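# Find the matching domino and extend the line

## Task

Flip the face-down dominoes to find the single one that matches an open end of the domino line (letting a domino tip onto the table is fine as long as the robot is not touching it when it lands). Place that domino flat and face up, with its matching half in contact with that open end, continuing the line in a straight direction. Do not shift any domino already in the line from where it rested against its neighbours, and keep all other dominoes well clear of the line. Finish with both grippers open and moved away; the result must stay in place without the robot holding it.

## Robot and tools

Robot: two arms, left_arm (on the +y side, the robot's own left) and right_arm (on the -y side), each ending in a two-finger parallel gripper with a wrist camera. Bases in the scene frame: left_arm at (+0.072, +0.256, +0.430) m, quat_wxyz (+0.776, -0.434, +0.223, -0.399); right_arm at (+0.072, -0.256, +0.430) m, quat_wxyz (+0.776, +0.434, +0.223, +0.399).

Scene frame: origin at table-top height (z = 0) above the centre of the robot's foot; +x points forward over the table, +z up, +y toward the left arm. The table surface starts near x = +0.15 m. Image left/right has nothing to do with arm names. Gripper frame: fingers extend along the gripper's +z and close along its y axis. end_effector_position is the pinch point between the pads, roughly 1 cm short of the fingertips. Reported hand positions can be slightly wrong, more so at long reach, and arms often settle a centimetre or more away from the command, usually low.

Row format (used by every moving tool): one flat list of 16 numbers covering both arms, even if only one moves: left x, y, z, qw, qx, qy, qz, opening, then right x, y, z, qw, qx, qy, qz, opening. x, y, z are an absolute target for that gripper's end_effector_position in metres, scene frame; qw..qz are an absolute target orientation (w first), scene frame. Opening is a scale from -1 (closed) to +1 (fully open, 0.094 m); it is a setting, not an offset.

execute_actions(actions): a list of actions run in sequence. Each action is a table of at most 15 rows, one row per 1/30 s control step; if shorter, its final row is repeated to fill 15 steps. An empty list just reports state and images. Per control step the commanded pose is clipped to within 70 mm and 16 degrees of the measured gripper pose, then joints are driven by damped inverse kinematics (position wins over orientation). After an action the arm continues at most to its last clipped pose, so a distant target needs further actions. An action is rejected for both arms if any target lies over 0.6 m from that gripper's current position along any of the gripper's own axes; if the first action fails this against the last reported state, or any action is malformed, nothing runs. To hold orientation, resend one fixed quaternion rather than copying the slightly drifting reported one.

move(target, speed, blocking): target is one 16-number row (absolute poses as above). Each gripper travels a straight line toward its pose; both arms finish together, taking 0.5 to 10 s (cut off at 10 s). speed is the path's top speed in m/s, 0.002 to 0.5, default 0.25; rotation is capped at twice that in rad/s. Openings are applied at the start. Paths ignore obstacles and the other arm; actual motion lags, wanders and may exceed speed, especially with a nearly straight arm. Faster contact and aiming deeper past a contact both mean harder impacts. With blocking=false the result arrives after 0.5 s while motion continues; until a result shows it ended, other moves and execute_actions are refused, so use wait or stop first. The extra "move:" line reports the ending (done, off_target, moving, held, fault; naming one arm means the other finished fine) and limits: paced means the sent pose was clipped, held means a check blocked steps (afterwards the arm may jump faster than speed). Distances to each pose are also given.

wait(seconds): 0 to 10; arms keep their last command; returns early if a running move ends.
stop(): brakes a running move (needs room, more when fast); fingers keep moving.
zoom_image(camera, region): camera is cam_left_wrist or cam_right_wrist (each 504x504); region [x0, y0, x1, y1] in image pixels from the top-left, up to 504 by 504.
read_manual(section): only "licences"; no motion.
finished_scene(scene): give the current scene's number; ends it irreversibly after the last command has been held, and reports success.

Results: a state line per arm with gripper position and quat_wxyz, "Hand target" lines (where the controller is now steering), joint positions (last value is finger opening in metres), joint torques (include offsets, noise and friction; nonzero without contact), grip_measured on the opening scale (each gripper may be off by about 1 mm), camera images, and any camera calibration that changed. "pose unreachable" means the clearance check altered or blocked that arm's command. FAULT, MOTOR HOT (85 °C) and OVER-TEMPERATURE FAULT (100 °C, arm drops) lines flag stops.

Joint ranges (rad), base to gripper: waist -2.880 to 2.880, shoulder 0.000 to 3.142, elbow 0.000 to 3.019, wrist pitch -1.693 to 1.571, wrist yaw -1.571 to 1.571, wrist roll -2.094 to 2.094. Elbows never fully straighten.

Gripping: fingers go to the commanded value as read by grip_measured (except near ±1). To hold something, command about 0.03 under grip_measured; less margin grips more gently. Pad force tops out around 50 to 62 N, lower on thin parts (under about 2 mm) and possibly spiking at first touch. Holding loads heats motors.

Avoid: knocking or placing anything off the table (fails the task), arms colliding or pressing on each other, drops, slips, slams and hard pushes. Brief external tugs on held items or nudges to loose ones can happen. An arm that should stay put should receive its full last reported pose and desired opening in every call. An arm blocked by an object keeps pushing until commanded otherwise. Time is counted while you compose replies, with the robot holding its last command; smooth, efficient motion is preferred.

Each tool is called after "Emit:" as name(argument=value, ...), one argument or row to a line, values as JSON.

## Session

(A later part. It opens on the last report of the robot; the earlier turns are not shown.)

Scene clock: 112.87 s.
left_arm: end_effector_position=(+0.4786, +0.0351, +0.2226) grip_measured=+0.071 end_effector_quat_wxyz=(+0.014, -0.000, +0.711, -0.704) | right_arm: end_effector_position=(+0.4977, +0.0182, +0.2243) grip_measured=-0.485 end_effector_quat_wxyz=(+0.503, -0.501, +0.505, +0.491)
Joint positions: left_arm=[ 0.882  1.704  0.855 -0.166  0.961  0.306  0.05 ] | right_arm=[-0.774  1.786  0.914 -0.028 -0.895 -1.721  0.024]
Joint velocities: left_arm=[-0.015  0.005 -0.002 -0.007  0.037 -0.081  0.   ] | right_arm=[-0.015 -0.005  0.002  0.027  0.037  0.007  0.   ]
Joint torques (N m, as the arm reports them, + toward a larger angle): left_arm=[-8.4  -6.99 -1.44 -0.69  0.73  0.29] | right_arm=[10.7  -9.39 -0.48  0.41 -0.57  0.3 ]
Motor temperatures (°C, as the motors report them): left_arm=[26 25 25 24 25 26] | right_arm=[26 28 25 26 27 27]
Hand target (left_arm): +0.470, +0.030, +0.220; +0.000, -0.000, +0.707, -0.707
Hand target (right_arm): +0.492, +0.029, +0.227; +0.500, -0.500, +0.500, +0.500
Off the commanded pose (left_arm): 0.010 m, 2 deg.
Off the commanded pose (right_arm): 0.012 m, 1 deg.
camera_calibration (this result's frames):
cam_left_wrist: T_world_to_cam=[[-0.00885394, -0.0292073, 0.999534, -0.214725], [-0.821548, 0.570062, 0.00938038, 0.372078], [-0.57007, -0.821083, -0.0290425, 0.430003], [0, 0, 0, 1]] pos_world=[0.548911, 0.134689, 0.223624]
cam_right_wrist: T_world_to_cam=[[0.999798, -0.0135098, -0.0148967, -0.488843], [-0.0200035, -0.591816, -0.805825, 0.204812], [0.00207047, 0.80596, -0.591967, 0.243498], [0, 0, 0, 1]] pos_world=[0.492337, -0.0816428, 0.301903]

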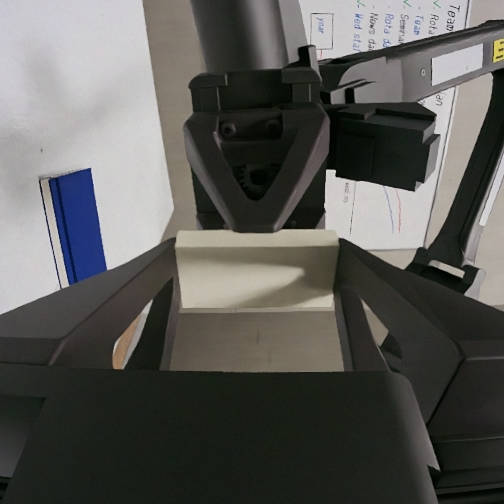

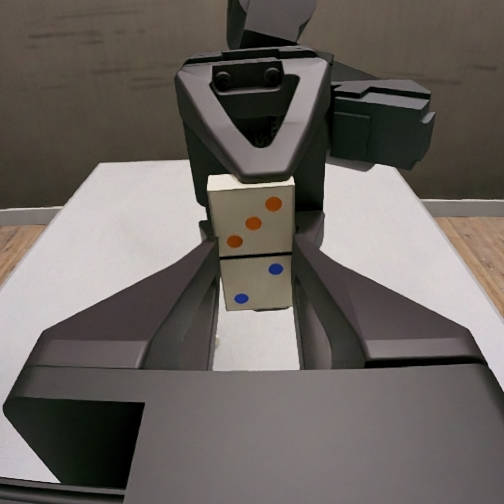

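Emit:
execute_actions(
  actions=[
    [[0.47,0.03,0.22,0,0,0.707,-0.707,0.5,0.492,0.029,0.227,0.5,-0.5,0.5,0.5,-0.53]],
  ],
)

Emit:
move(
  target=[0.5,0.26,0.2,0,0,0.707,-0.707,0.5,0.492,0.02,0.227,0.5,-0.5,0.5,0.5,-0.53],
)

Emit:
move(
  target=[0.5,0.3,0.2,0,0,0.8,-0.6,1,0.538,0.045,0.05,0,-0.643,0.766,0,-0.53],
  speed=0.35,
)

Emit:
move(
  target=[0.5,0.3,0.2,0,0,0.8,-0.6,1,0.538,0.045,0.015,0,-0.643,0.766,0,-0.53],
  speed=0.05,
)

Scene clock: 126.10 s.
left_arm: end_effector_position=(+0.4786, +0.0351, +0.2226) grip_measured=+0.498 end_effector_quat_wxyz=(+0.014, -0.000, +0.711, -0.704) | right_arm: end_effector_position=(+0.4983, +0.0182, +0.2241) grip_measured=-0.485 end_effector_quat_wxyz=(+0.503, -0.501, +0.505, +0.490)
Joint positions: left_arm=[ 0.882  1.704  0.855 -0.166  0.961  0.306  0.07 ] | right_arm=[-0.774  1.786  0.915 -0.028 -0.895 -1.721  0.024]
Joint velocities: left_arm=[-0.005 -0.005  0.002 -0.002  0.051 -0.037  0.   ] | right_arm=[ 0.005 -0.005 -0.017 -0.007 -0.007 -0.037 -0.   ]
Joint torques (N m, as the arm reports them, + toward a larger angle): left_arm=[-9.13 -7.34 -1.27 -0.63  0.75  0.28] | right_arm=[10.16 -9.69 -0.84  0.34 -0.54  0.34]
Motor temperatures (°C, as the motors report them): left_arm=[26 25 25 24 25 26] | right_arm=[26 28 25 26 27 27]
Hand target (left_arm): +0.470, +0.030, +0.220; +0.000, -0.000, +0.707, -0.707
Hand target (right_arm): +0.492, +0.029, +0.227; +0.500, -0.500, +0.500, +0.500
Off the commanded pose (left_arm): 0.010 m, 2 deg.
Off the commanded pose (right_arm): 0.013 m, 1 deg.
camera_calibration (this result's frames):
cam_left_wrist: T_world_to_cam=[[-0.00885394, -0.0292073, 0.999534, -0.214725], [-0.821548, 0.570062, 0.00938038, 0.372078], [-0.57007, -0.821083, -0.0290425, 0.430003], [0, 0, 0, 1]] pos_world=[0.548911, 0.134689, 0.223624]
cam_right_wrist: T_world_to_cam=[[0.999802, -0.0141601, -0.0139975, -0.489667], [-0.0196652, -0.592202, -0.80555, 0.204471], [0.00311732, 0.805665, -0.592363, 0.242999], [0, 0, 0, 1]] pos_world=[0.492833, -0.0816215, 0.301801]

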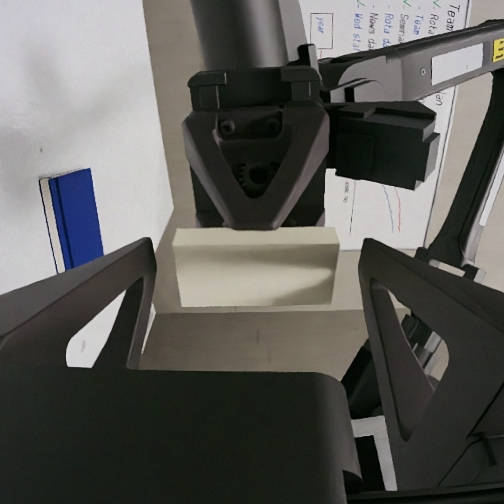

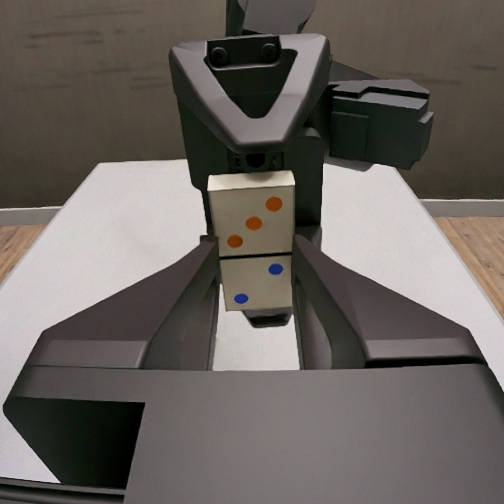

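Scene clock: 127.73 s.
left_arm: end_effector_position=(+0.5077, +0.2669, +0.2036) grip_measured=+0.498 end_effector_quat_wxyz=(+0.017, -0.001, +0.712, -0.702) | right_arm: end_effector_position=(+0.4962, +0.0183, +0.2253) grip_measured=-0.485 end_effector_quat_wxyz=(+0.502, -0.500, +0.504, +0.495)
Joint positions: left_arm=[ 1.339  1.62   1.187 -1.309  1.057  1.157  0.07 ] | right_arm=[-0.774  1.786  0.915 -0.041 -0.9   -1.726  0.024]
Joint velocities: left_arm=[ 0.005  0.024 -0.012 -0.012  0.066  0.081  0.001] | right_arm=[-0.005 -0.015 -0.007 -0.012 -0.007 -0.051 -0.001]
Joint torques (N m, as the arm reports them, + toward a larger angle): left_arm=[ -4.08 -10.32   0.73  -1.98   0.19   0.28] | right_arm=[  9.56 -11.12  -1.28  -0.26  -0.73   0.19]
Motor temperatures (°C, as the motors report them): left_arm=[26 25 25 24 25 26] | right_arm=[26 28 25 26 27 27]
Hand target (left_arm): +0.503, +0.260, +0.202; +0.003, -0.004, +0.703, -0.711
Hand target (right_arm): +0.492, +0.020, +0.227; +0.500, -0.500, +0.500, +0.500
Off the commanded pose (left_arm): 0.011 m, 2 deg.
Off the commanded pose (right_arm): 0.005 m, 1 deg.
move: off_target (left_arm)
camera_calibration (this result's frames):
cam_left_wrist: T_world_to_cam=[[-0.0104342, -0.032804, 0.999407, -0.186912], [-0.824709, 0.56547, 0.00995044, 0.266785], [-0.565461, -0.824116, -0.032954, 0.635571], [0, 0, 0, 1]] pos_world=[0.577461, 0.366793, 0.205091]
cam_right_wrist: T_world_to_cam=[[0.999789, -0.00706913, -0.0193053, -0.486446], [-0.0197757, -0.587392, -0.809061, 0.20616], [-0.00562042, 0.809272, -0.587408, 0.246823], [0, 0, 0, 1]] pos_world=[0.491807, -0.0820891, 0.302391]

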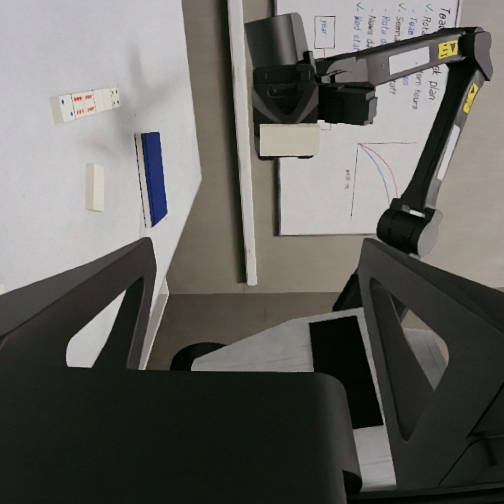

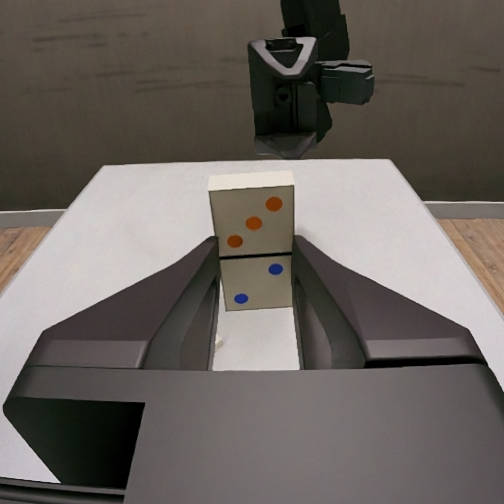

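Scene clock: 130.43 s.
left_arm: end_effector_position=(+0.4955, +0.2920, +0.1971) grip_measured=+0.999 end_effector_quat_wxyz=(-0.011, -0.002, +0.792, -0.611) | right_arm: end_effector_position=(+0.5435, +0.0282, +0.0465) grip_measured=-0.485 end_effector_quat_wxyz=(-0.004, -0.637, +0.771, -0.002)
Joint positions: left_arm=[ 1.369  1.468  1.081 -1.066  0.893  0.898  0.094] | right_arm=[-0.526  2.135  1.307 -0.065  0.837 -1.263  0.024]
Joint velocities: left_arm=[-0.005 -0.015  0.002 -0.032 -0.051 -0.022 -0.   ] | right_arm=[-0.005 -0.005 -0.007  0.007  0.007  0.066  0.   ]
Joint torques (N m, as the arm reports them, + toward a larger angle): left_arm=[ -2.22 -13.19  -0.23  -0.13   0.33   0.1 ] | right_arm=[ 15.6  -11.08   0.75  -0.1    0.02   0.35]
Motor temperatures (°C, as the motors report them): left_arm=[26 26 25 24 25 26] | right_arm=[26 28 25 26 27 27]
Hand target (left_arm): +0.499, +0.299, +0.200; -0.000, -0.001, +0.800, -0.600
Hand target (right_arm): +0.540, +0.042, +0.054; +0.000, -0.642, +0.767, +0.003
Off the commanded pose (left_arm): 0.010 m, 2 deg.
Off the commanded pose (right_arm): 0.018 m, 1 deg.
move: off_target (right_arm)
camera_calibration (this result's frames):
cam_left_wrist: T_world_to_cam=[[0.0260091, -0.272841, 0.961708, -0.120314], [-0.800166, 0.570977, 0.183629, 0.194522], [-0.599214, -0.774302, -0.203467, 0.684915], [0, 0, 0, 1]] pos_world=[0.56919, 0.386437, 0.219345]
cam_right_wrist: T_world_to_cam=[[0.97759, -0.210416, -0.00662254, -0.519979], [-0.166133, -0.790409, 0.589621, 0.0885091], [-0.1293, -0.575307, -0.807653, 0.250574], [0, 0, 0, 1]] pos_world=[0.555429, 0.104704, 0.146746]

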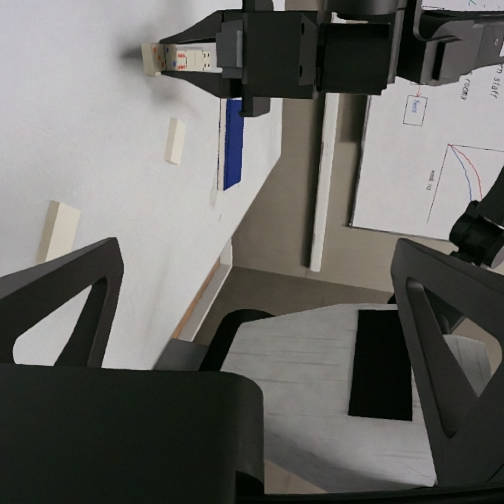

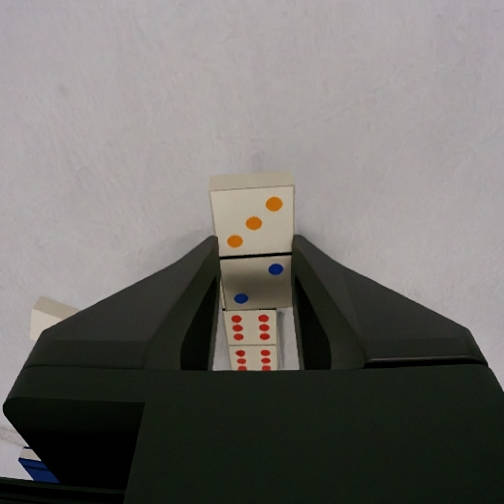

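Scene clock: 131.53 s.
left_arm: end_effector_position=(+0.4954, +0.2920, +0.1971) grip_measured=+0.999 end_effector_quat_wxyz=(-0.011, -0.001, +0.792, -0.611) | right_arm: end_effector_position=(+0.5412, +0.0471, +0.0240) grip_measured=-0.485 end_effector_quat_wxyz=(+0.003, -0.643, +0.765, +0.001)
Joint positions: left_arm=[ 1.369  1.468  1.081 -1.066  0.892  0.898  0.094] | right_arm=[-0.535  2.206  1.362 -0.029  0.818 -1.299  0.024]
Joint velocities: left_arm=[ 0.005 -0.015 -0.017  0.002 -0.037 -0.037  0.001] | right_arm=[-0.005  0.015  0.017  0.012 -0.007 -0.007  0.   ]
Joint torques (N m, as the arm reports them, + toward a larger angle): left_arm=[ -2.57 -13.28  -0.03  -0.27   0.31   0.12] | right_arm=[13.45 -9.61  0.62  0.6  -0.17  0.13]
Motor temperatures (°C, as the motors report them): left_arm=[26 26 25 24 25 26] | right_arm=[26 28 25 26 27 27]
Hand target (left_arm): +0.500, +0.300, +0.200; -0.000, +0.000, +0.800, -0.600
Hand target (right_arm): +0.539, +0.045, +0.015; -0.000, -0.643, +0.766, -0.000
Off the commanded pose (left_arm): 0.010 m, 2 deg.
Off the commanded pose (right_arm): 0.010 m, 0 deg.
move: done
camera_calibration (this result's frames):
cam_left_wrist: T_world_to_cam=[[0.0259898, -0.273304, 0.961577, -0.12006], [-0.799805, 0.57136, 0.184012, 0.194074], [-0.599698, -0.773856, -0.20374, 0.685017], [0, 0, 0, 1]] pos_world=[0.569145, 0.386406, 0.219301]
cam_right_wrist: T_world_to_cam=[[0.980938, -0.194305, -0.00253706, -0.516533], [-0.15726, -0.80145, 0.577016, 0.11238], [-0.11415, -0.565617, -0.816729, 0.234524], [0, 0, 0, 1]] pos_world=[0.551131, 0.122353, 0.125387]

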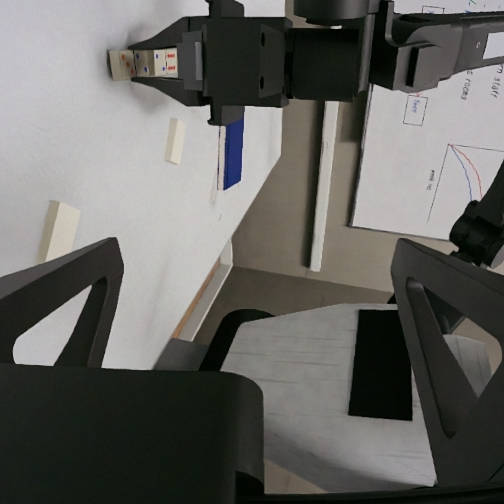

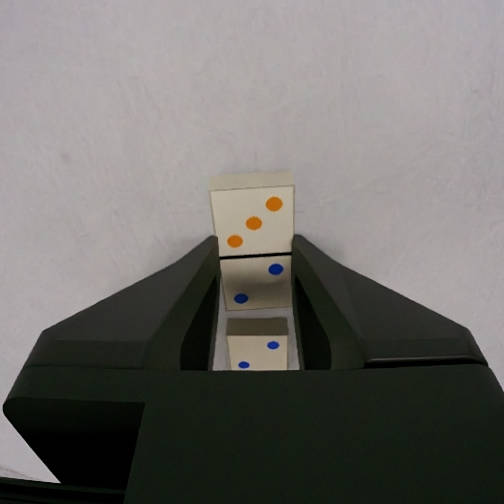

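Emit:
move(
  target=[0.5,0.3,0.2,0,0,0.8,-0.6,1,0.5365,0.035,0.008,0,-0.643,0.766,0,-0.53],
  speed=0.025,
)

Emit:
zoom_image(
  camera="cam_right_wrist",
  region=[180,240,330,380],
)

Emit:
zoom_image(
  camera="cam_left_wrist",
  region=[70,20,210,110],
)

Scene clock: 138.60 s.
left_arm: end_effector_position=(+0.4954, +0.2920, +0.1971) grip_measured=+0.999 end_effector_quat_wxyz=(-0.011, -0.001, +0.792, -0.611) | right_arm: end_effector_position=(+0.5425, +0.0461, +0.0215) grip_measured=-0.485 end_effector_quat_wxyz=(+0.009, -0.645, +0.764, +0.001)
Joint positions: left_arm=[ 1.369  1.468  1.081 -1.066  0.892  0.898  0.094] | right_arm=[-0.54   2.206  1.356 -0.003  0.808 -1.32   0.024]
Joint velocities: left_arm=[-0.015  0.005 -0.012  0.002 -0.037 -0.022  0.   ] | right_arm=[-0.005 -0.015  0.002 -0.007 -0.007  0.007 -0.001]
Joint torques (N m, as the arm reports them, + toward a larger angle): left_arm=[ -2.26 -13.16   0.01  -0.25   0.36   0.1 ] | right_arm=[ 11.72 -11.1   -0.42   1.13  -0.27   0.17]
Motor temperatures (°C, as the motors report them): left_arm=[26 26 25 24 25 26] | right_arm=[26 28 25 26 26 27]
Hand target (left_arm): +0.500, +0.300, +0.200; -0.000, -0.000, +0.800, -0.600
Hand target (right_arm): +0.536, +0.035, +0.008; -0.000, -0.643, +0.766, -0.000
Off the commanded pose (left_arm): 0.010 m, 2 deg.
Off the commanded pose (right_arm): 0.018 m, 1 deg.
move: off_target (right_arm)
camera_calibration (this result's frames):
cam_left_wrist: T_world_to_cam=[[0.0259898, -0.273304, 0.961577, -0.12006], [-0.799805, 0.57136, 0.184012, 0.194074], [-0.599698, -0.773856, -0.20374, 0.685017], [0, 0, 0, 1]] pos_world=[0.569145, 0.386406, 0.219301]
cam_right_wrist: T_world_to_cam=[[0.981551, -0.191107, 0.00596303, -0.518667], [-0.160438, -0.806269, 0.569377, 0.115287], [-0.104004, -0.559829, -0.822055, 0.226339], [0, 0, 0, 1]] pos_world=[0.551135, 0.120543, 0.123514]

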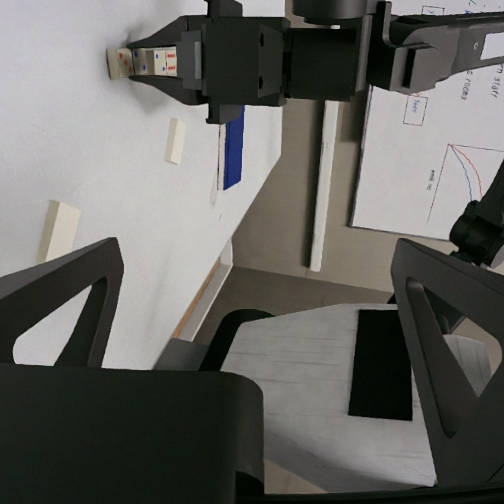

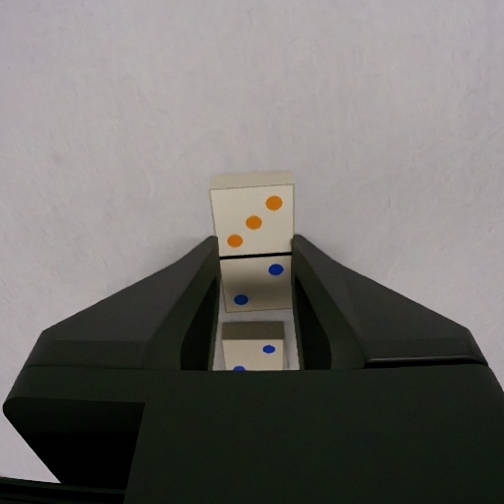

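Region (180, 240, 330, 380) of cam_right_wrist's 504x504 image, scaled by 3.360, with more detail than that image has; it fills the top 470 rows of this view, and the rest is white.

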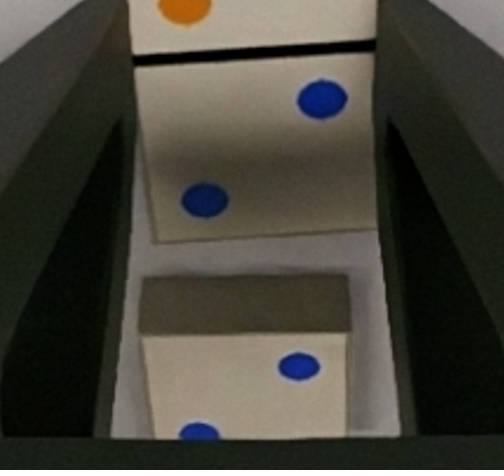

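Region (70, 20, 210, 110) of cam_left_wrist's 504x504 image, scaled by 3.600, with more detail than that image has; it fills the top 324 rows of this view, and the rest is white.

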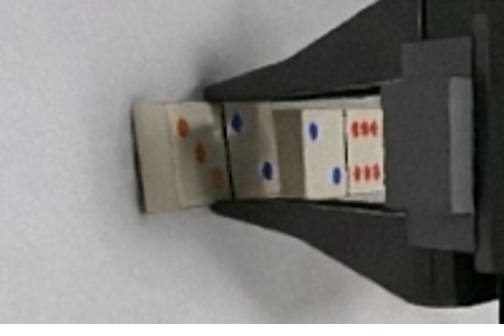

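Emit:
move(
  target=[0.5,0.3,0.2,0,0,0.8,-0.6,1,0.535,0.032,0.017,0,-0.626,0.78,0,-0.53],
  speed=0.025,
)

Emit:
zoom_image(
  camera="cam_right_wrist",
  region=[180,240,330,380],
)

Scene clock: 144.90 s.
left_arm: end_effector_position=(+0.4954, +0.2920, +0.1971) grip_measured=+0.999 end_effector_quat_wxyz=(-0.011, -0.001, +0.792, -0.611) | right_arm: end_effector_position=(+0.5303, +0.0450, +0.0214) grip_measured=-0.485 end_effector_quat_wxyz=(+0.003, -0.638, +0.770, +0.005)
Joint positions: left_arm=[ 1.369  1.468  1.081 -1.066  0.892  0.898  0.094] | right_arm=[-0.54   2.206  1.335 -0.003  0.808 -1.286  0.024]
Joint velocities: left_arm=[-0.015 -0.005 -0.022  0.017 -0.051 -0.051 -0.001] | right_arm=[-0.015 -0.015 -0.022 -0.002 -0.022  0.037  0.   ]
Joint torques (N m, as the arm reports them, + toward a larger angle): left_arm=[ -1.86 -13.19   0.08  -0.31   0.34   0.11] | right_arm=[ 13.24 -12.05  -0.57   0.79  -0.11   0.35]
Motor temperatures (°C, as the motors report them): left_arm=[26 26 25 24 24 26] | right_arm=[26 29 25 26 26 27]
Hand target (left_arm): +0.500, +0.300, +0.200; -0.000, -0.000, +0.800, -0.600
Hand target (right_arm): +0.535, +0.032, +0.017; -0.000, -0.626, +0.780, -0.000
Off the commanded pose (left_arm): 0.010 m, 2 deg.
Off the commanded pose (right_arm): 0.014 m, 2 deg.
move: off_target (right_arm)
camera_calibration (this result's frames):
cam_left_wrist: T_world_to_cam=[[0.0259898, -0.273304, 0.961577, -0.12006], [-0.799805, 0.57136, 0.184012, 0.194074], [-0.599698, -0.773856, -0.20374, 0.685017], [0, 0, 0, 1]] pos_world=[0.569145, 0.386406, 0.219301]
cam_right_wrist: T_world_to_cam=[[0.978023, -0.208325, -0.00842286, -0.503916], [-0.166048, -0.802701, 0.572799, 0.115245], [-0.12609, -0.558813, -0.819652, 0.235996], [0, 0, 0, 1]] pos_world=[0.541735, 0.119406, 0.123178]

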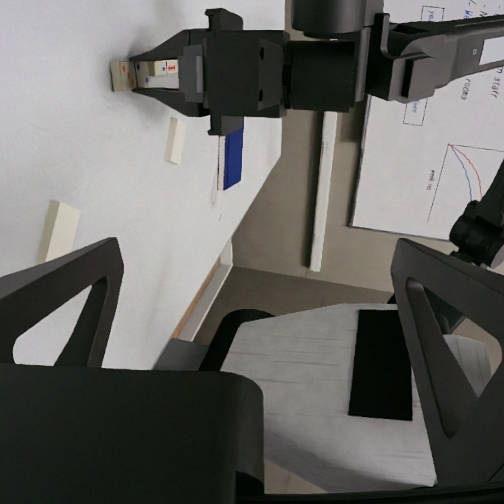

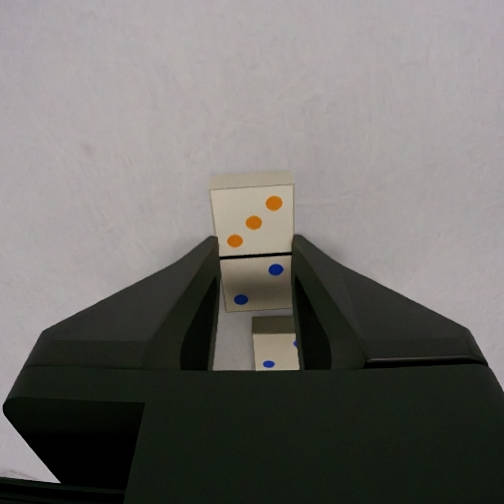

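Region (180, 240, 330, 380) of cam_right_wrist's 504x504 image, scaled by 3.360, with more detail than that image has; it fills the top 470 rows of this view, and the rest is white.

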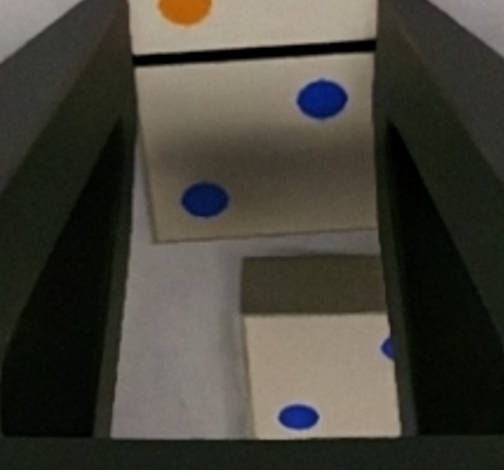

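Emit:
move(
  target=[0.5,0.3,0.2,0,0,0.8,-0.6,1,0.5365,0.034,0.065,0,-0.626,0.78,0,-0.53],
  speed=0.08,
)

Emit:
move(
  target=[0.5,0.3,0.2,0,0,0.8,-0.6,1,0.5365,0.034,0.015,0,-0.626,0.78,0,-0.53],
  speed=0.05,
)

Emit:
zoom_image(
  camera="cam_right_wrist",
  region=[180,240,330,380],
)

Scene clock: 150.97 s.
left_arm: end_effector_position=(+0.4954, +0.2920, +0.1971) grip_measured=+0.999 end_effector_quat_wxyz=(-0.011, -0.001, +0.792, -0.611) | right_arm: end_effector_position=(+0.5300, +0.0292, +0.0521) grip_measured=-0.485 end_effector_quat_wxyz=(-0.008, -0.626, +0.780, -0.001)
Joint positions: left_arm=[ 1.369  1.468  1.081 -1.066  0.892  0.898  0.094] | right_arm=[-0.515  2.129  1.274 -0.059  0.845 -1.213  0.024]
Joint velocities: left_arm=[-0.005 -0.015 -0.007  0.007 -0.066 -0.051  0.   ] | right_arm=[-0.005 -0.005 -0.007 -0.027 -0.081  0.022  0.   ]
Joint torques (N m, as the arm reports them, + toward a larger angle): left_arm=[ -2.4  -13.05   0.19  -0.31   0.34   0.13] | right_arm=[ 14.76 -12.34  -0.06   0.    -0.04   0.36]
Motor temperatures (°C, as the motors report them): left_arm=[26 26 25 24 24 26] | right_arm=[26 29 25 26 26 27]
Hand target (left_arm): +0.500, +0.300, +0.200; -0.000, -0.000, +0.800, -0.600
Hand target (right_arm): +0.536, +0.034, +0.065; +0.000, -0.626, +0.780, +0.000
Off the commanded pose (left_arm): 0.010 m, 2 deg.
Off the commanded pose (right_arm): 0.015 m, 1 deg.
move: off_target (right_arm)
camera_calibration (this result's frames):
cam_left_wrist: T_world_to_cam=[[0.0259898, -0.273304, 0.961577, -0.12006], [-0.799805, 0.57136, 0.184012, 0.194074], [-0.599698, -0.773856, -0.20374, 0.685017], [0, 0, 0, 1]] pos_world=[0.569145, 0.386406, 0.219301]
cam_right_wrist: T_world_to_cam=[[0.970966, -0.238872, -0.0128452, -0.501884], [-0.184995, -0.783844, 0.592761, 0.0933594], [-0.151663, -0.573175, -0.805276, 0.265553], [0, 0, 0, 1]] pos_world=[0.544857, 0.105501, 0.152057]

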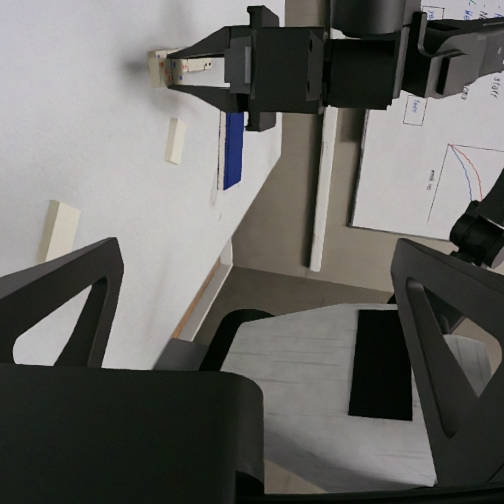

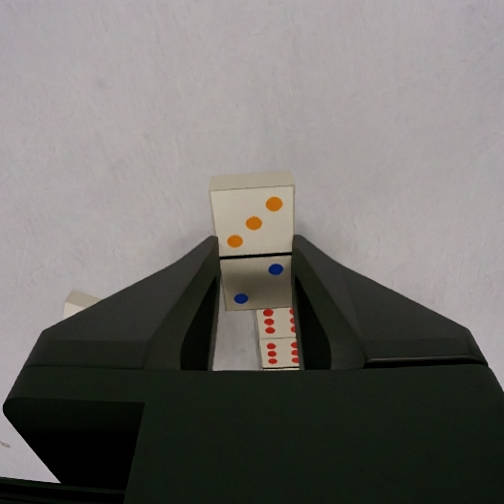

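Scene clock: 152.07 s.
left_arm: end_effector_position=(+0.4954, +0.2920, +0.1971) grip_measured=+0.999 end_effector_quat_wxyz=(-0.011, -0.001, +0.792, -0.611) | right_arm: end_effector_position=(+0.5406, +0.0340, +0.0233) grip_measured=-0.485 end_effector_quat_wxyz=(+0.002, -0.625, +0.781, +0.001)
Joint positions: left_arm=[ 1.369  1.468  1.081 -1.066  0.892  0.898  0.094] | right_arm=[-0.55   2.184  1.334 -0.012  0.81  -1.268  0.024]
Joint velocities: left_arm=[ 0.005 -0.015 -0.007 -0.027 -0.007 -0.051  0.   ] | right_arm=[-0.005  0.005 -0.007 -0.002  0.037  0.037  0.   ]
Joint torques (N m, as the arm reports them, + toward a larger angle): left_arm=[ -2.13 -13.06   0.    -0.34   0.34   0.11] | right_arm=[12.88 -9.12  0.59  1.07 -0.2   0.15]
Motor temperatures (°C, as the motors report them): left_arm=[26 26 25 24 24 26] | right_arm=[26 29 25 26 26 27]
Hand target (left_arm): +0.500, +0.300, +0.200; -0.000, -0.000, +0.800, -0.600
Hand target (right_arm): +0.537, +0.033, +0.015; -0.001, -0.626, +0.780, -0.000
Off the commanded pose (left_arm): 0.010 m, 2 deg.
Off the commanded pose (right_arm): 0.009 m, 0 deg.
move: done
camera_calibration (this result's frames):
cam_left_wrist: T_world_to_cam=[[0.0259898, -0.273304, 0.961577, -0.12006], [-0.799805, 0.57136, 0.184012, 0.194074], [-0.599698, -0.773856, -0.20374, 0.685017], [0, 0, 0, 1]] pos_world=[0.569145, 0.386406, 0.219301]
cam_right_wrist: T_world_to_cam=[[0.970607, -0.24066, -0.00241971, -0.511331], [-0.194895, -0.791852, 0.57878, 0.122146], [-0.141205, -0.561296, -0.81548, 0.240905], [0, 0, 0, 1]] pos_world=[0.554124, 0.108884, 0.12452]

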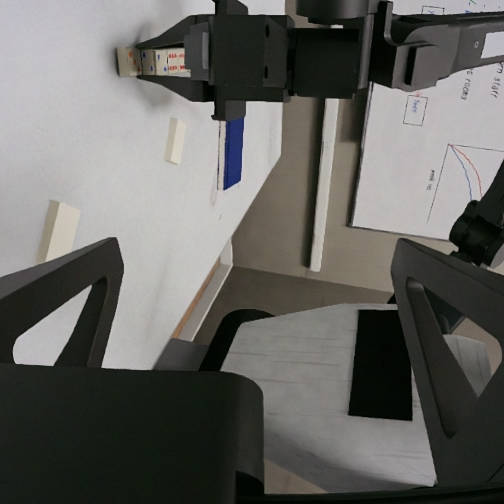

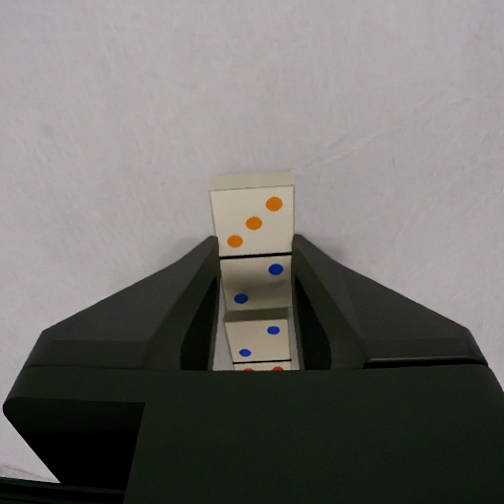

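Region (180, 240, 330, 380) of cam_right_wrist's 504x504 image, scaled by 3.360, with more detail than that image has; it fills the top 470 rows of this view, and the rest is white.

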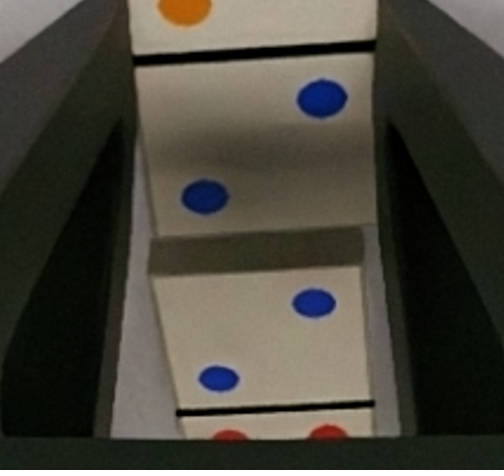

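Emit:
move(
  target=[0.5,0.3,0.2,0,0,0.8,-0.6,1,0.5345,0.034,0.0125,0,-0.626,0.78,0,-0.53],
  speed=0.02,
)

Emit:
execute_actions(
  actions=[
    [[0.5,0.3,0.2,0,0,0.8,-0.6,1,0.5345,0.034,0.0125,0,-0.626,0.78,0,0.7]],
  ],
)

Emit:
zoom_image(
  camera="cam_right_wrist",
  region=[160,160,350,380],
)

Scene clock: 158.50 s.
left_arm: end_effector_position=(+0.4954, +0.2920, +0.1971) grip_measured=+0.999 end_effector_quat_wxyz=(-0.011, -0.001, +0.792, -0.611) | right_arm: end_effector_position=(+0.5420, +0.0347, +0.0231) grip_measured=-0.485 end_effector_quat_wxyz=(+0.005, -0.624, +0.781, -0.000)
Joint positions: left_arm=[ 1.369  1.468  1.081 -1.066  0.892  0.898  0.094] | right_arm=[-0.55   2.184  1.334 -0.002  0.808 -1.272  0.024]
Joint velocities: left_arm=[-0.005  0.005 -0.002  0.002 -0.051  0.007 -0.   ] | right_arm=[-0.005  0.005  0.002 -0.002 -0.007 -0.037  0.001]
Joint torques (N m, as the arm reports them, + toward a larger angle): left_arm=[ -1.85 -13.35  -0.05  -0.27   0.32   0.09] | right_arm=[13.1  -9.38  0.54  0.91 -0.17  0.13]
Motor temperatures (°C, as the motors report them): left_arm=[26 27 25 24 24 26] | right_arm=[27 29 25 26 26 27]
Hand target (left_arm): +0.500, +0.300, +0.200; -0.000, -0.000, +0.800, -0.600
Hand target (right_arm): +0.534, +0.034, +0.013; -0.000, -0.626, +0.780, +0.000
Off the commanded pose (left_arm): 0.010 m, 2 deg.
Off the commanded pose (right_arm): 0.013 m, 1 deg.
move: off_target (right_arm)
camera_calibration (this result's frames):
cam_left_wrist: T_world_to_cam=[[0.0259898, -0.273304, 0.961577, -0.12006], [-0.799805, 0.57136, 0.184012, 0.194074], [-0.599698, -0.773856, -0.20374, 0.685017], [0, 0, 0, 1]] pos_world=[0.569145, 0.386406, 0.219301]
cam_right_wrist: T_world_to_cam=[[0.970082, -0.242764, 0.00270003, -0.512266], [-0.200003, -0.792807, 0.575722, 0.125917], [-0.137624, -0.559037, -0.817641, 0.239338], [0, 0, 0, 1]] pos_world=[0.555062, 0.109267, 0.124583]

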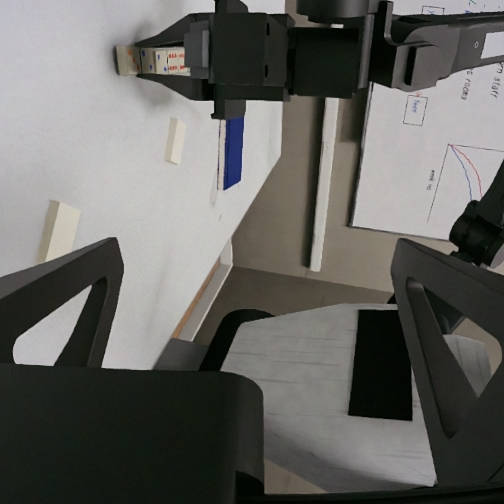

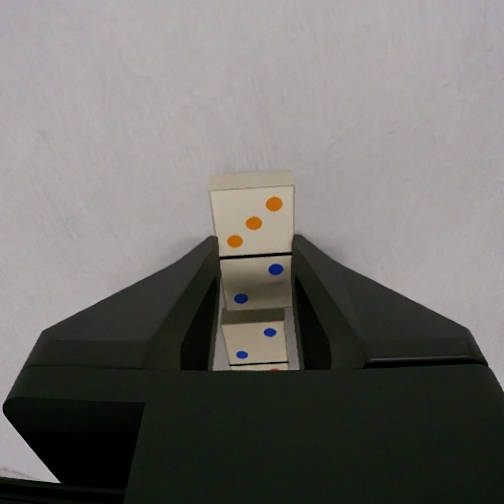

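Scene clock: 159.00 s.
left_arm: end_effector_position=(+0.4954, +0.2920, +0.1971) grip_measured=+0.999 end_effector_quat_wxyz=(-0.011, -0.001, +0.792, -0.611) | right_arm: end_effector_position=(+0.5420, +0.0347, +0.0231) grip_measured=+0.698 end_effector_quat_wxyz=(+0.005, -0.624, +0.781, -0.000)
Joint positions: left_arm=[ 1.369  1.468  1.081 -1.066  0.892  0.898  0.094] | right_arm=[-0.55   2.184  1.334 -0.002  0.808 -1.272  0.08 ]
Joint velocities: left_arm=[-0.005 -0.015  0.002  0.007  0.051 -0.066 -0.   ] | right_arm=[-0.015 -0.005 -0.022  0.002 -0.022 -0.022  0.   ]
Joint torques (N m, as the arm reports them, + toward a larger angle): left_arm=[ -1.64 -13.1    0.05  -0.25   0.37   0.1 ] | right_arm=[13.01 -9.83  0.53  0.8  -0.22  0.19]
Motor temperatures (°C, as the motors report them): left_arm=[26 27 25 24 24 26] | right_arm=[27 29 25 26 26 27]
Hand target (left_arm): +0.500, +0.300, +0.200; -0.000, -0.000, +0.800, -0.600
Hand target (right_arm): +0.535, +0.034, +0.013; -0.000, -0.626, +0.780, -0.000
Off the commanded pose (left_arm): 0.010 m, 2 deg.
Off the commanded pose (right_arm): 0.013 m, 1 deg.
camera_calibration (this result's frames):
cam_left_wrist: T_world_to_cam=[[0.0259898, -0.273304, 0.961577, -0.12006], [-0.799805, 0.57136, 0.184012, 0.194074], [-0.599698, -0.773856, -0.20374, 0.685017], [0, 0, 0, 1]] pos_world=[0.569145, 0.386406, 0.219301]
cam_right_wrist: T_world_to_cam=[[0.970174, -0.242394, 0.00270301, -0.512329], [-0.199702, -0.792881, 0.575724, 0.125756], [-0.137409, -0.559092, -0.81764, 0.239224], [0, 0, 0, 1]] pos_world=[0.555034, 0.109272, 0.124583]

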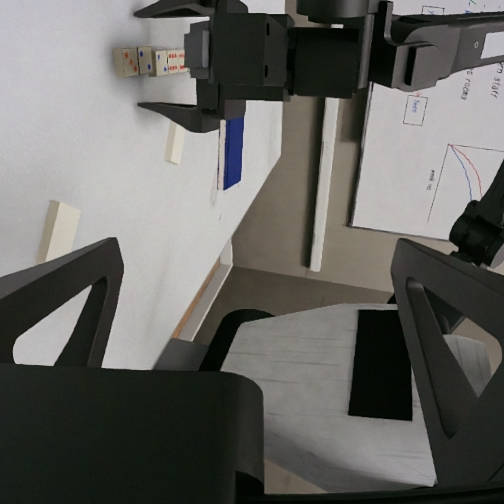

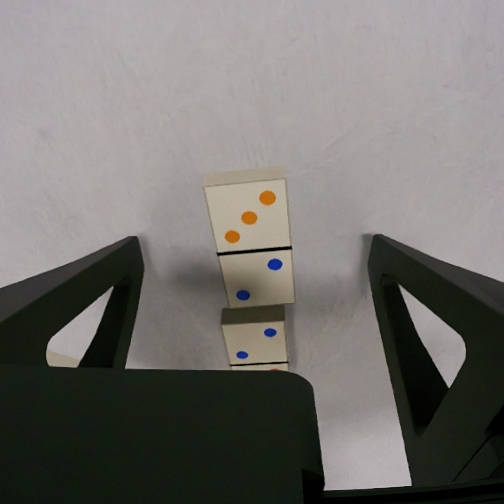

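Region (160, 160, 350, 380) of cam_right_wrist's 504x504 image, scaled by 2.291, with more detail than that image has; it fills the left 435 columns of this view, and the rest is white.

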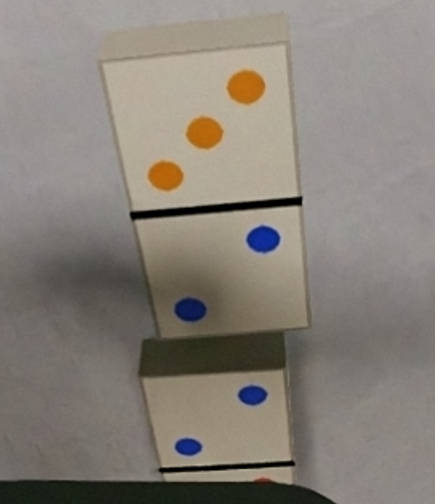

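Emit:
move(
  target=[0.5,0.3,0.2,0,0,0.8,-0.6,1,0.53,0.036,0.065,0,-0.626,0.78,0,0.8],
  speed=0.08,
)

Emit:
move(
  target=[0.5,0.3,0.2,0,0,0.8,-0.6,1,0.53,0.036,0.012,0,-0.626,0.78,0,0.8],
  speed=0.05,
)

Emit:
execute_actions(
  actions=[
    [[0.5,0.3,0.2,0,0,0.8,-0.6,1,0.53,0.036,0.012,0,-0.626,0.78,0,0]],
    [[0.5,0.3,0.2,0,0,0.8,-0.6,1,0.53,0.036,0.012,0,-0.626,0.78,0,-0.17]],
  ],
)

Emit:
zoom_image(
  camera="cam_right_wrist",
  region=[160,160,350,380],
)

Scene clock: 168.27 s.
left_arm: end_effector_position=(+0.4954, +0.2920, +0.1971) grip_measured=+0.999 end_effector_quat_wxyz=(-0.011, -0.001, +0.792, -0.611) | right_arm: end_effector_position=(+0.5210, +0.0345, +0.0526) grip_measured=+0.798 end_effector_quat_wxyz=(-0.008, -0.628, +0.778, +0.001)
Joint positions: left_arm=[ 1.369  1.468  1.081 -1.066  0.892  0.898  0.094] | right_arm=[-0.508  2.14   1.263 -0.045  0.847 -1.209  0.084]
Joint velocities: left_arm=[ 0.005  0.005 -0.002  0.002 -0.051  0.022  0.   ] | right_arm=[ 0.005 -0.015 -0.027  0.007  0.007  0.007  0.001]
Joint torques (N m, as the arm reports them, + toward a larger angle): left_arm=[ -1.86 -13.09  -0.1   -0.26   0.32   0.12] | right_arm=[ 14.71 -12.45   0.16  -0.02  -0.07   0.32]
Motor temperatures (°C, as the motors report them): left_arm=[25 27 25 24 24 26] | right_arm=[27 29 25 26 26 27]
Hand target (left_arm): +0.500, +0.300, +0.200; -0.000, -0.000, +0.800, -0.600
Hand target (right_arm): +0.530, +0.037, +0.065; +0.001, -0.626, +0.780, +0.000
Off the commanded pose (left_arm): 0.010 m, 2 deg.
Off the commanded pose (right_arm): 0.015 m, 1 deg.
move: off_target (right_arm)
camera_calibration (this result's frames):
cam_left_wrist: T_world_to_cam=[[0.0259898, -0.273304, 0.961577, -0.12006], [-0.799805, 0.57136, 0.184012, 0.194074], [-0.599698, -0.773856, -0.20374, 0.685017], [0, 0, 0, 1]] pos_world=[0.569145, 0.386406, 0.219301]
cam_right_wrist: T_world_to_cam=[[0.972314, -0.233225, -0.0145154, -0.492652], [-0.179769, -0.786249, 0.591182, 0.0930123], [-0.149291, -0.572206, -0.806407, 0.266391], [0, 0, 0, 1]] pos_world=[0.535503, 0.110662, 0.152682]

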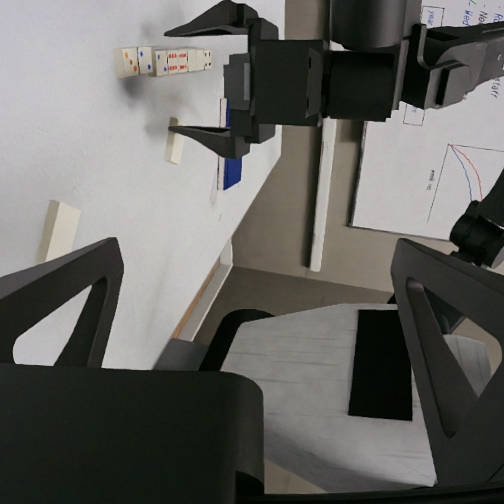

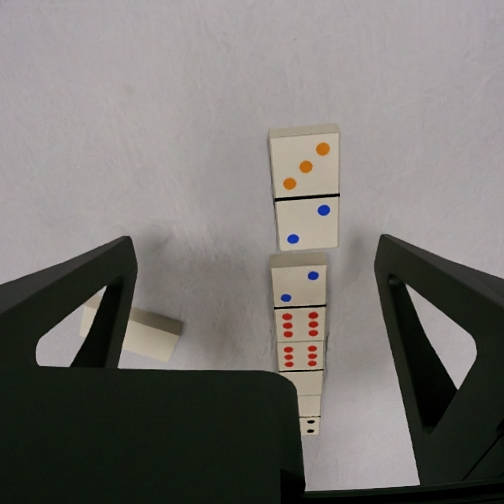

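Scene clock: 169.43 s.
left_arm: end_effector_position=(+0.4954, +0.2920, +0.1971) grip_measured=+0.999 end_effector_quat_wxyz=(-0.011, -0.001, +0.792, -0.611) | right_arm: end_effector_position=(+0.5345, +0.0361, +0.0209) grip_measured=+0.798 end_effector_quat_wxyz=(+0.003, -0.625, +0.780, +0.000)
Joint positions: left_arm=[ 1.369  1.468  1.081 -1.066  0.892  0.898  0.094] | right_arm=[-0.55   2.193  1.326  0.006  0.81  -1.269  0.084]
Joint velocities: left_arm=[-0.015 -0.015  0.002 -0.017  0.051 -0.022 -0.001] | right_arm=[-0.005 -0.005 -0.007 -0.012 -0.007 -0.007  0.001]
Joint torques (N m, as the arm reports them, + toward a larger angle): left_arm=[ -2.08 -12.67   0.06  -0.38   0.34   0.1 ] | right_arm=[13.25 -9.75  0.24  0.78 -0.23  0.16]
Motor temperatures (°C, as the motors report them): left_arm=[25 27 25 24 24 26] | right_arm=[27 29 25 26 26 27]
Hand target (left_arm): +0.500, +0.300, +0.200; -0.000, -0.000, +0.800, -0.600
Hand target (right_arm): +0.530, +0.035, +0.012; -0.001, -0.626, +0.780, -0.000
Off the commanded pose (left_arm): 0.010 m, 2 deg.
Off the commanded pose (right_arm): 0.010 m, 0 deg.
move: done
camera_calibration (this result's frames):
cam_left_wrist: T_world_to_cam=[[0.0259898, -0.273304, 0.961577, -0.12006], [-0.799805, 0.57136, 0.184012, 0.194074], [-0.599698, -0.773856, -0.20374, 0.685017], [0, 0, 0, 1]] pos_world=[0.569145, 0.386406, 0.219301]
cam_right_wrist: T_world_to_cam=[[0.970684, -0.240354, -0.00179264, -0.504922], [-0.195084, -0.79217, 0.57828, 0.124175], [-0.140412, -0.560978, -0.815836, 0.238811], [0, 0, 0, 1]] pos_world=[0.547876, 0.110976, 0.122117]

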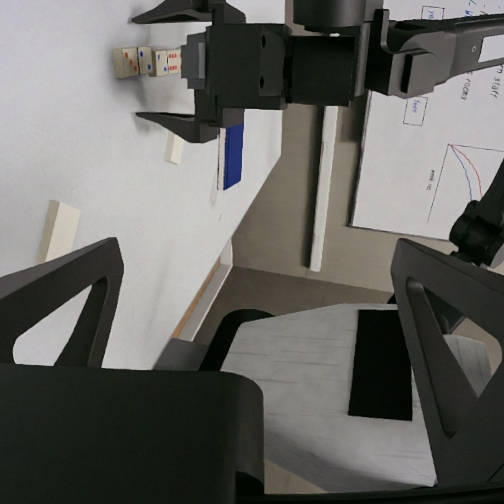

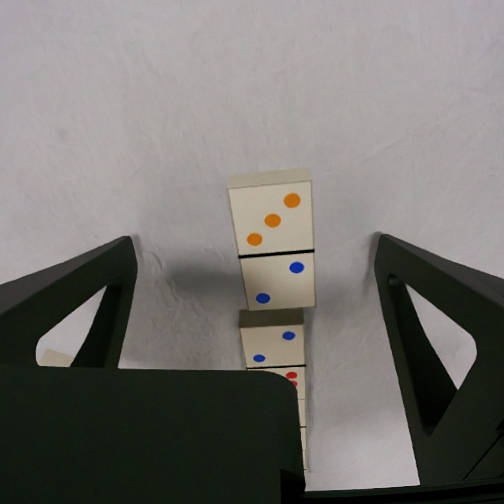

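Scene clock: 170.43 s.
left_arm: end_effector_position=(+0.4954, +0.2920, +0.1971) grip_measured=+0.999 end_effector_quat_wxyz=(-0.011, -0.001, +0.792, -0.611) | right_arm: end_effector_position=(+0.5347, +0.0362, +0.0209) grip_measured=-0.168 end_effector_quat_wxyz=(+0.003, -0.625, +0.780, +0.000)
Joint positions: left_arm=[ 1.369  1.468  1.081 -1.066  0.892  0.898  0.094] | right_arm=[-0.55   2.193  1.326  0.008  0.809 -1.27   0.039]
Joint velocities: left_arm=[-0.005  0.005 -0.017 -0.007  0.007  0.037 -0.   ] | right_arm=[-0.015 -0.005 -0.007  0.017  0.051  0.007 -0.001]
Joint torques (N m, as the arm reports them, + toward a larger angle): left_arm=[ -2.15 -13.47  -0.04  -0.27   0.34   0.12] | right_arm=[13.09 -9.69  0.34  0.85 -0.24  0.21]
Motor temperatures (°C, as the motors report them): left_arm=[25 27 25 24 24 26] | right_arm=[27 29 25 26 26 27]
Hand target (left_arm): +0.500, +0.300, +0.200; -0.000, -0.000, +0.800, -0.600
Hand target (right_arm): +0.530, +0.036, +0.012; -0.000, -0.626, +0.780, -0.000
Off the commanded pose (left_arm): 0.010 m, 2 deg.
Off the commanded pose (right_arm): 0.010 m, 0 deg.
camera_calibration (this result's frames):
cam_left_wrist: T_world_to_cam=[[0.0259898, -0.273304, 0.961577, -0.12006], [-0.799805, 0.57136, 0.184012, 0.194074], [-0.599698, -0.773856, -0.20374, 0.685017], [0, 0, 0, 1]] pos_world=[0.569145, 0.386406, 0.219301]
cam_right_wrist: T_world_to_cam=[[0.970694, -0.240317, -0.000916331, -0.505204], [-0.195643, -0.792447, 0.577712, 0.124623], [-0.13956, -0.560603, -0.81624, 0.238442], [0, 0, 0, 1]] pos_world=[0.548057, 0.111019, 0.122167]

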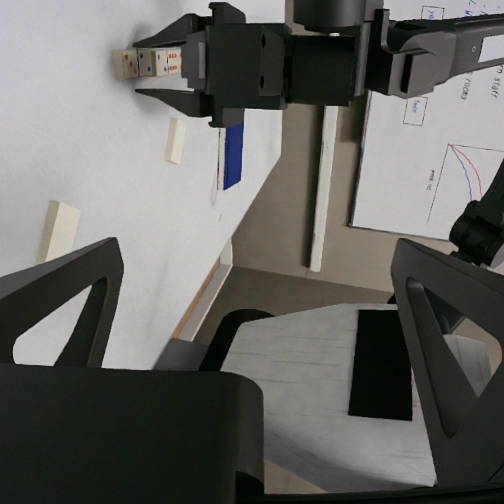

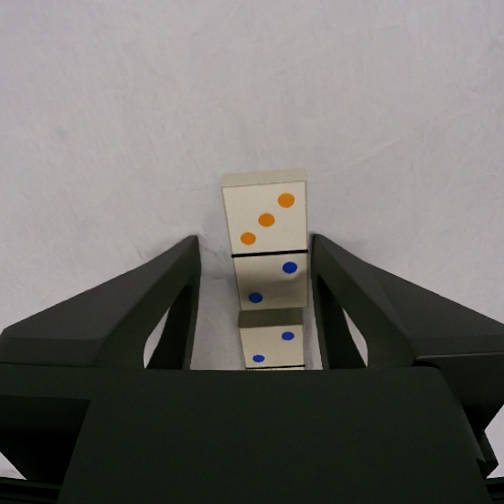

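Region (160, 160, 350, 380) of cam_right_wrist's 504x504 image, scaled by 2.291, with more detail than that image has; it fills the left 435 columns of this view, and the rest is white.

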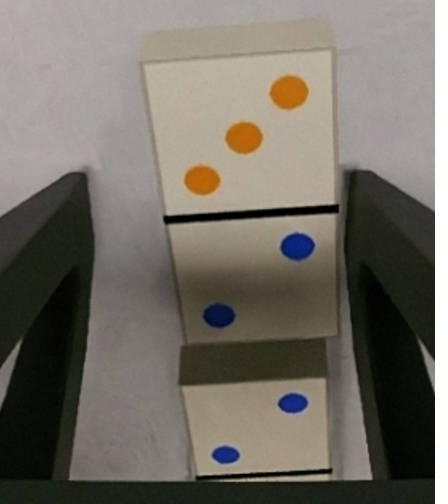

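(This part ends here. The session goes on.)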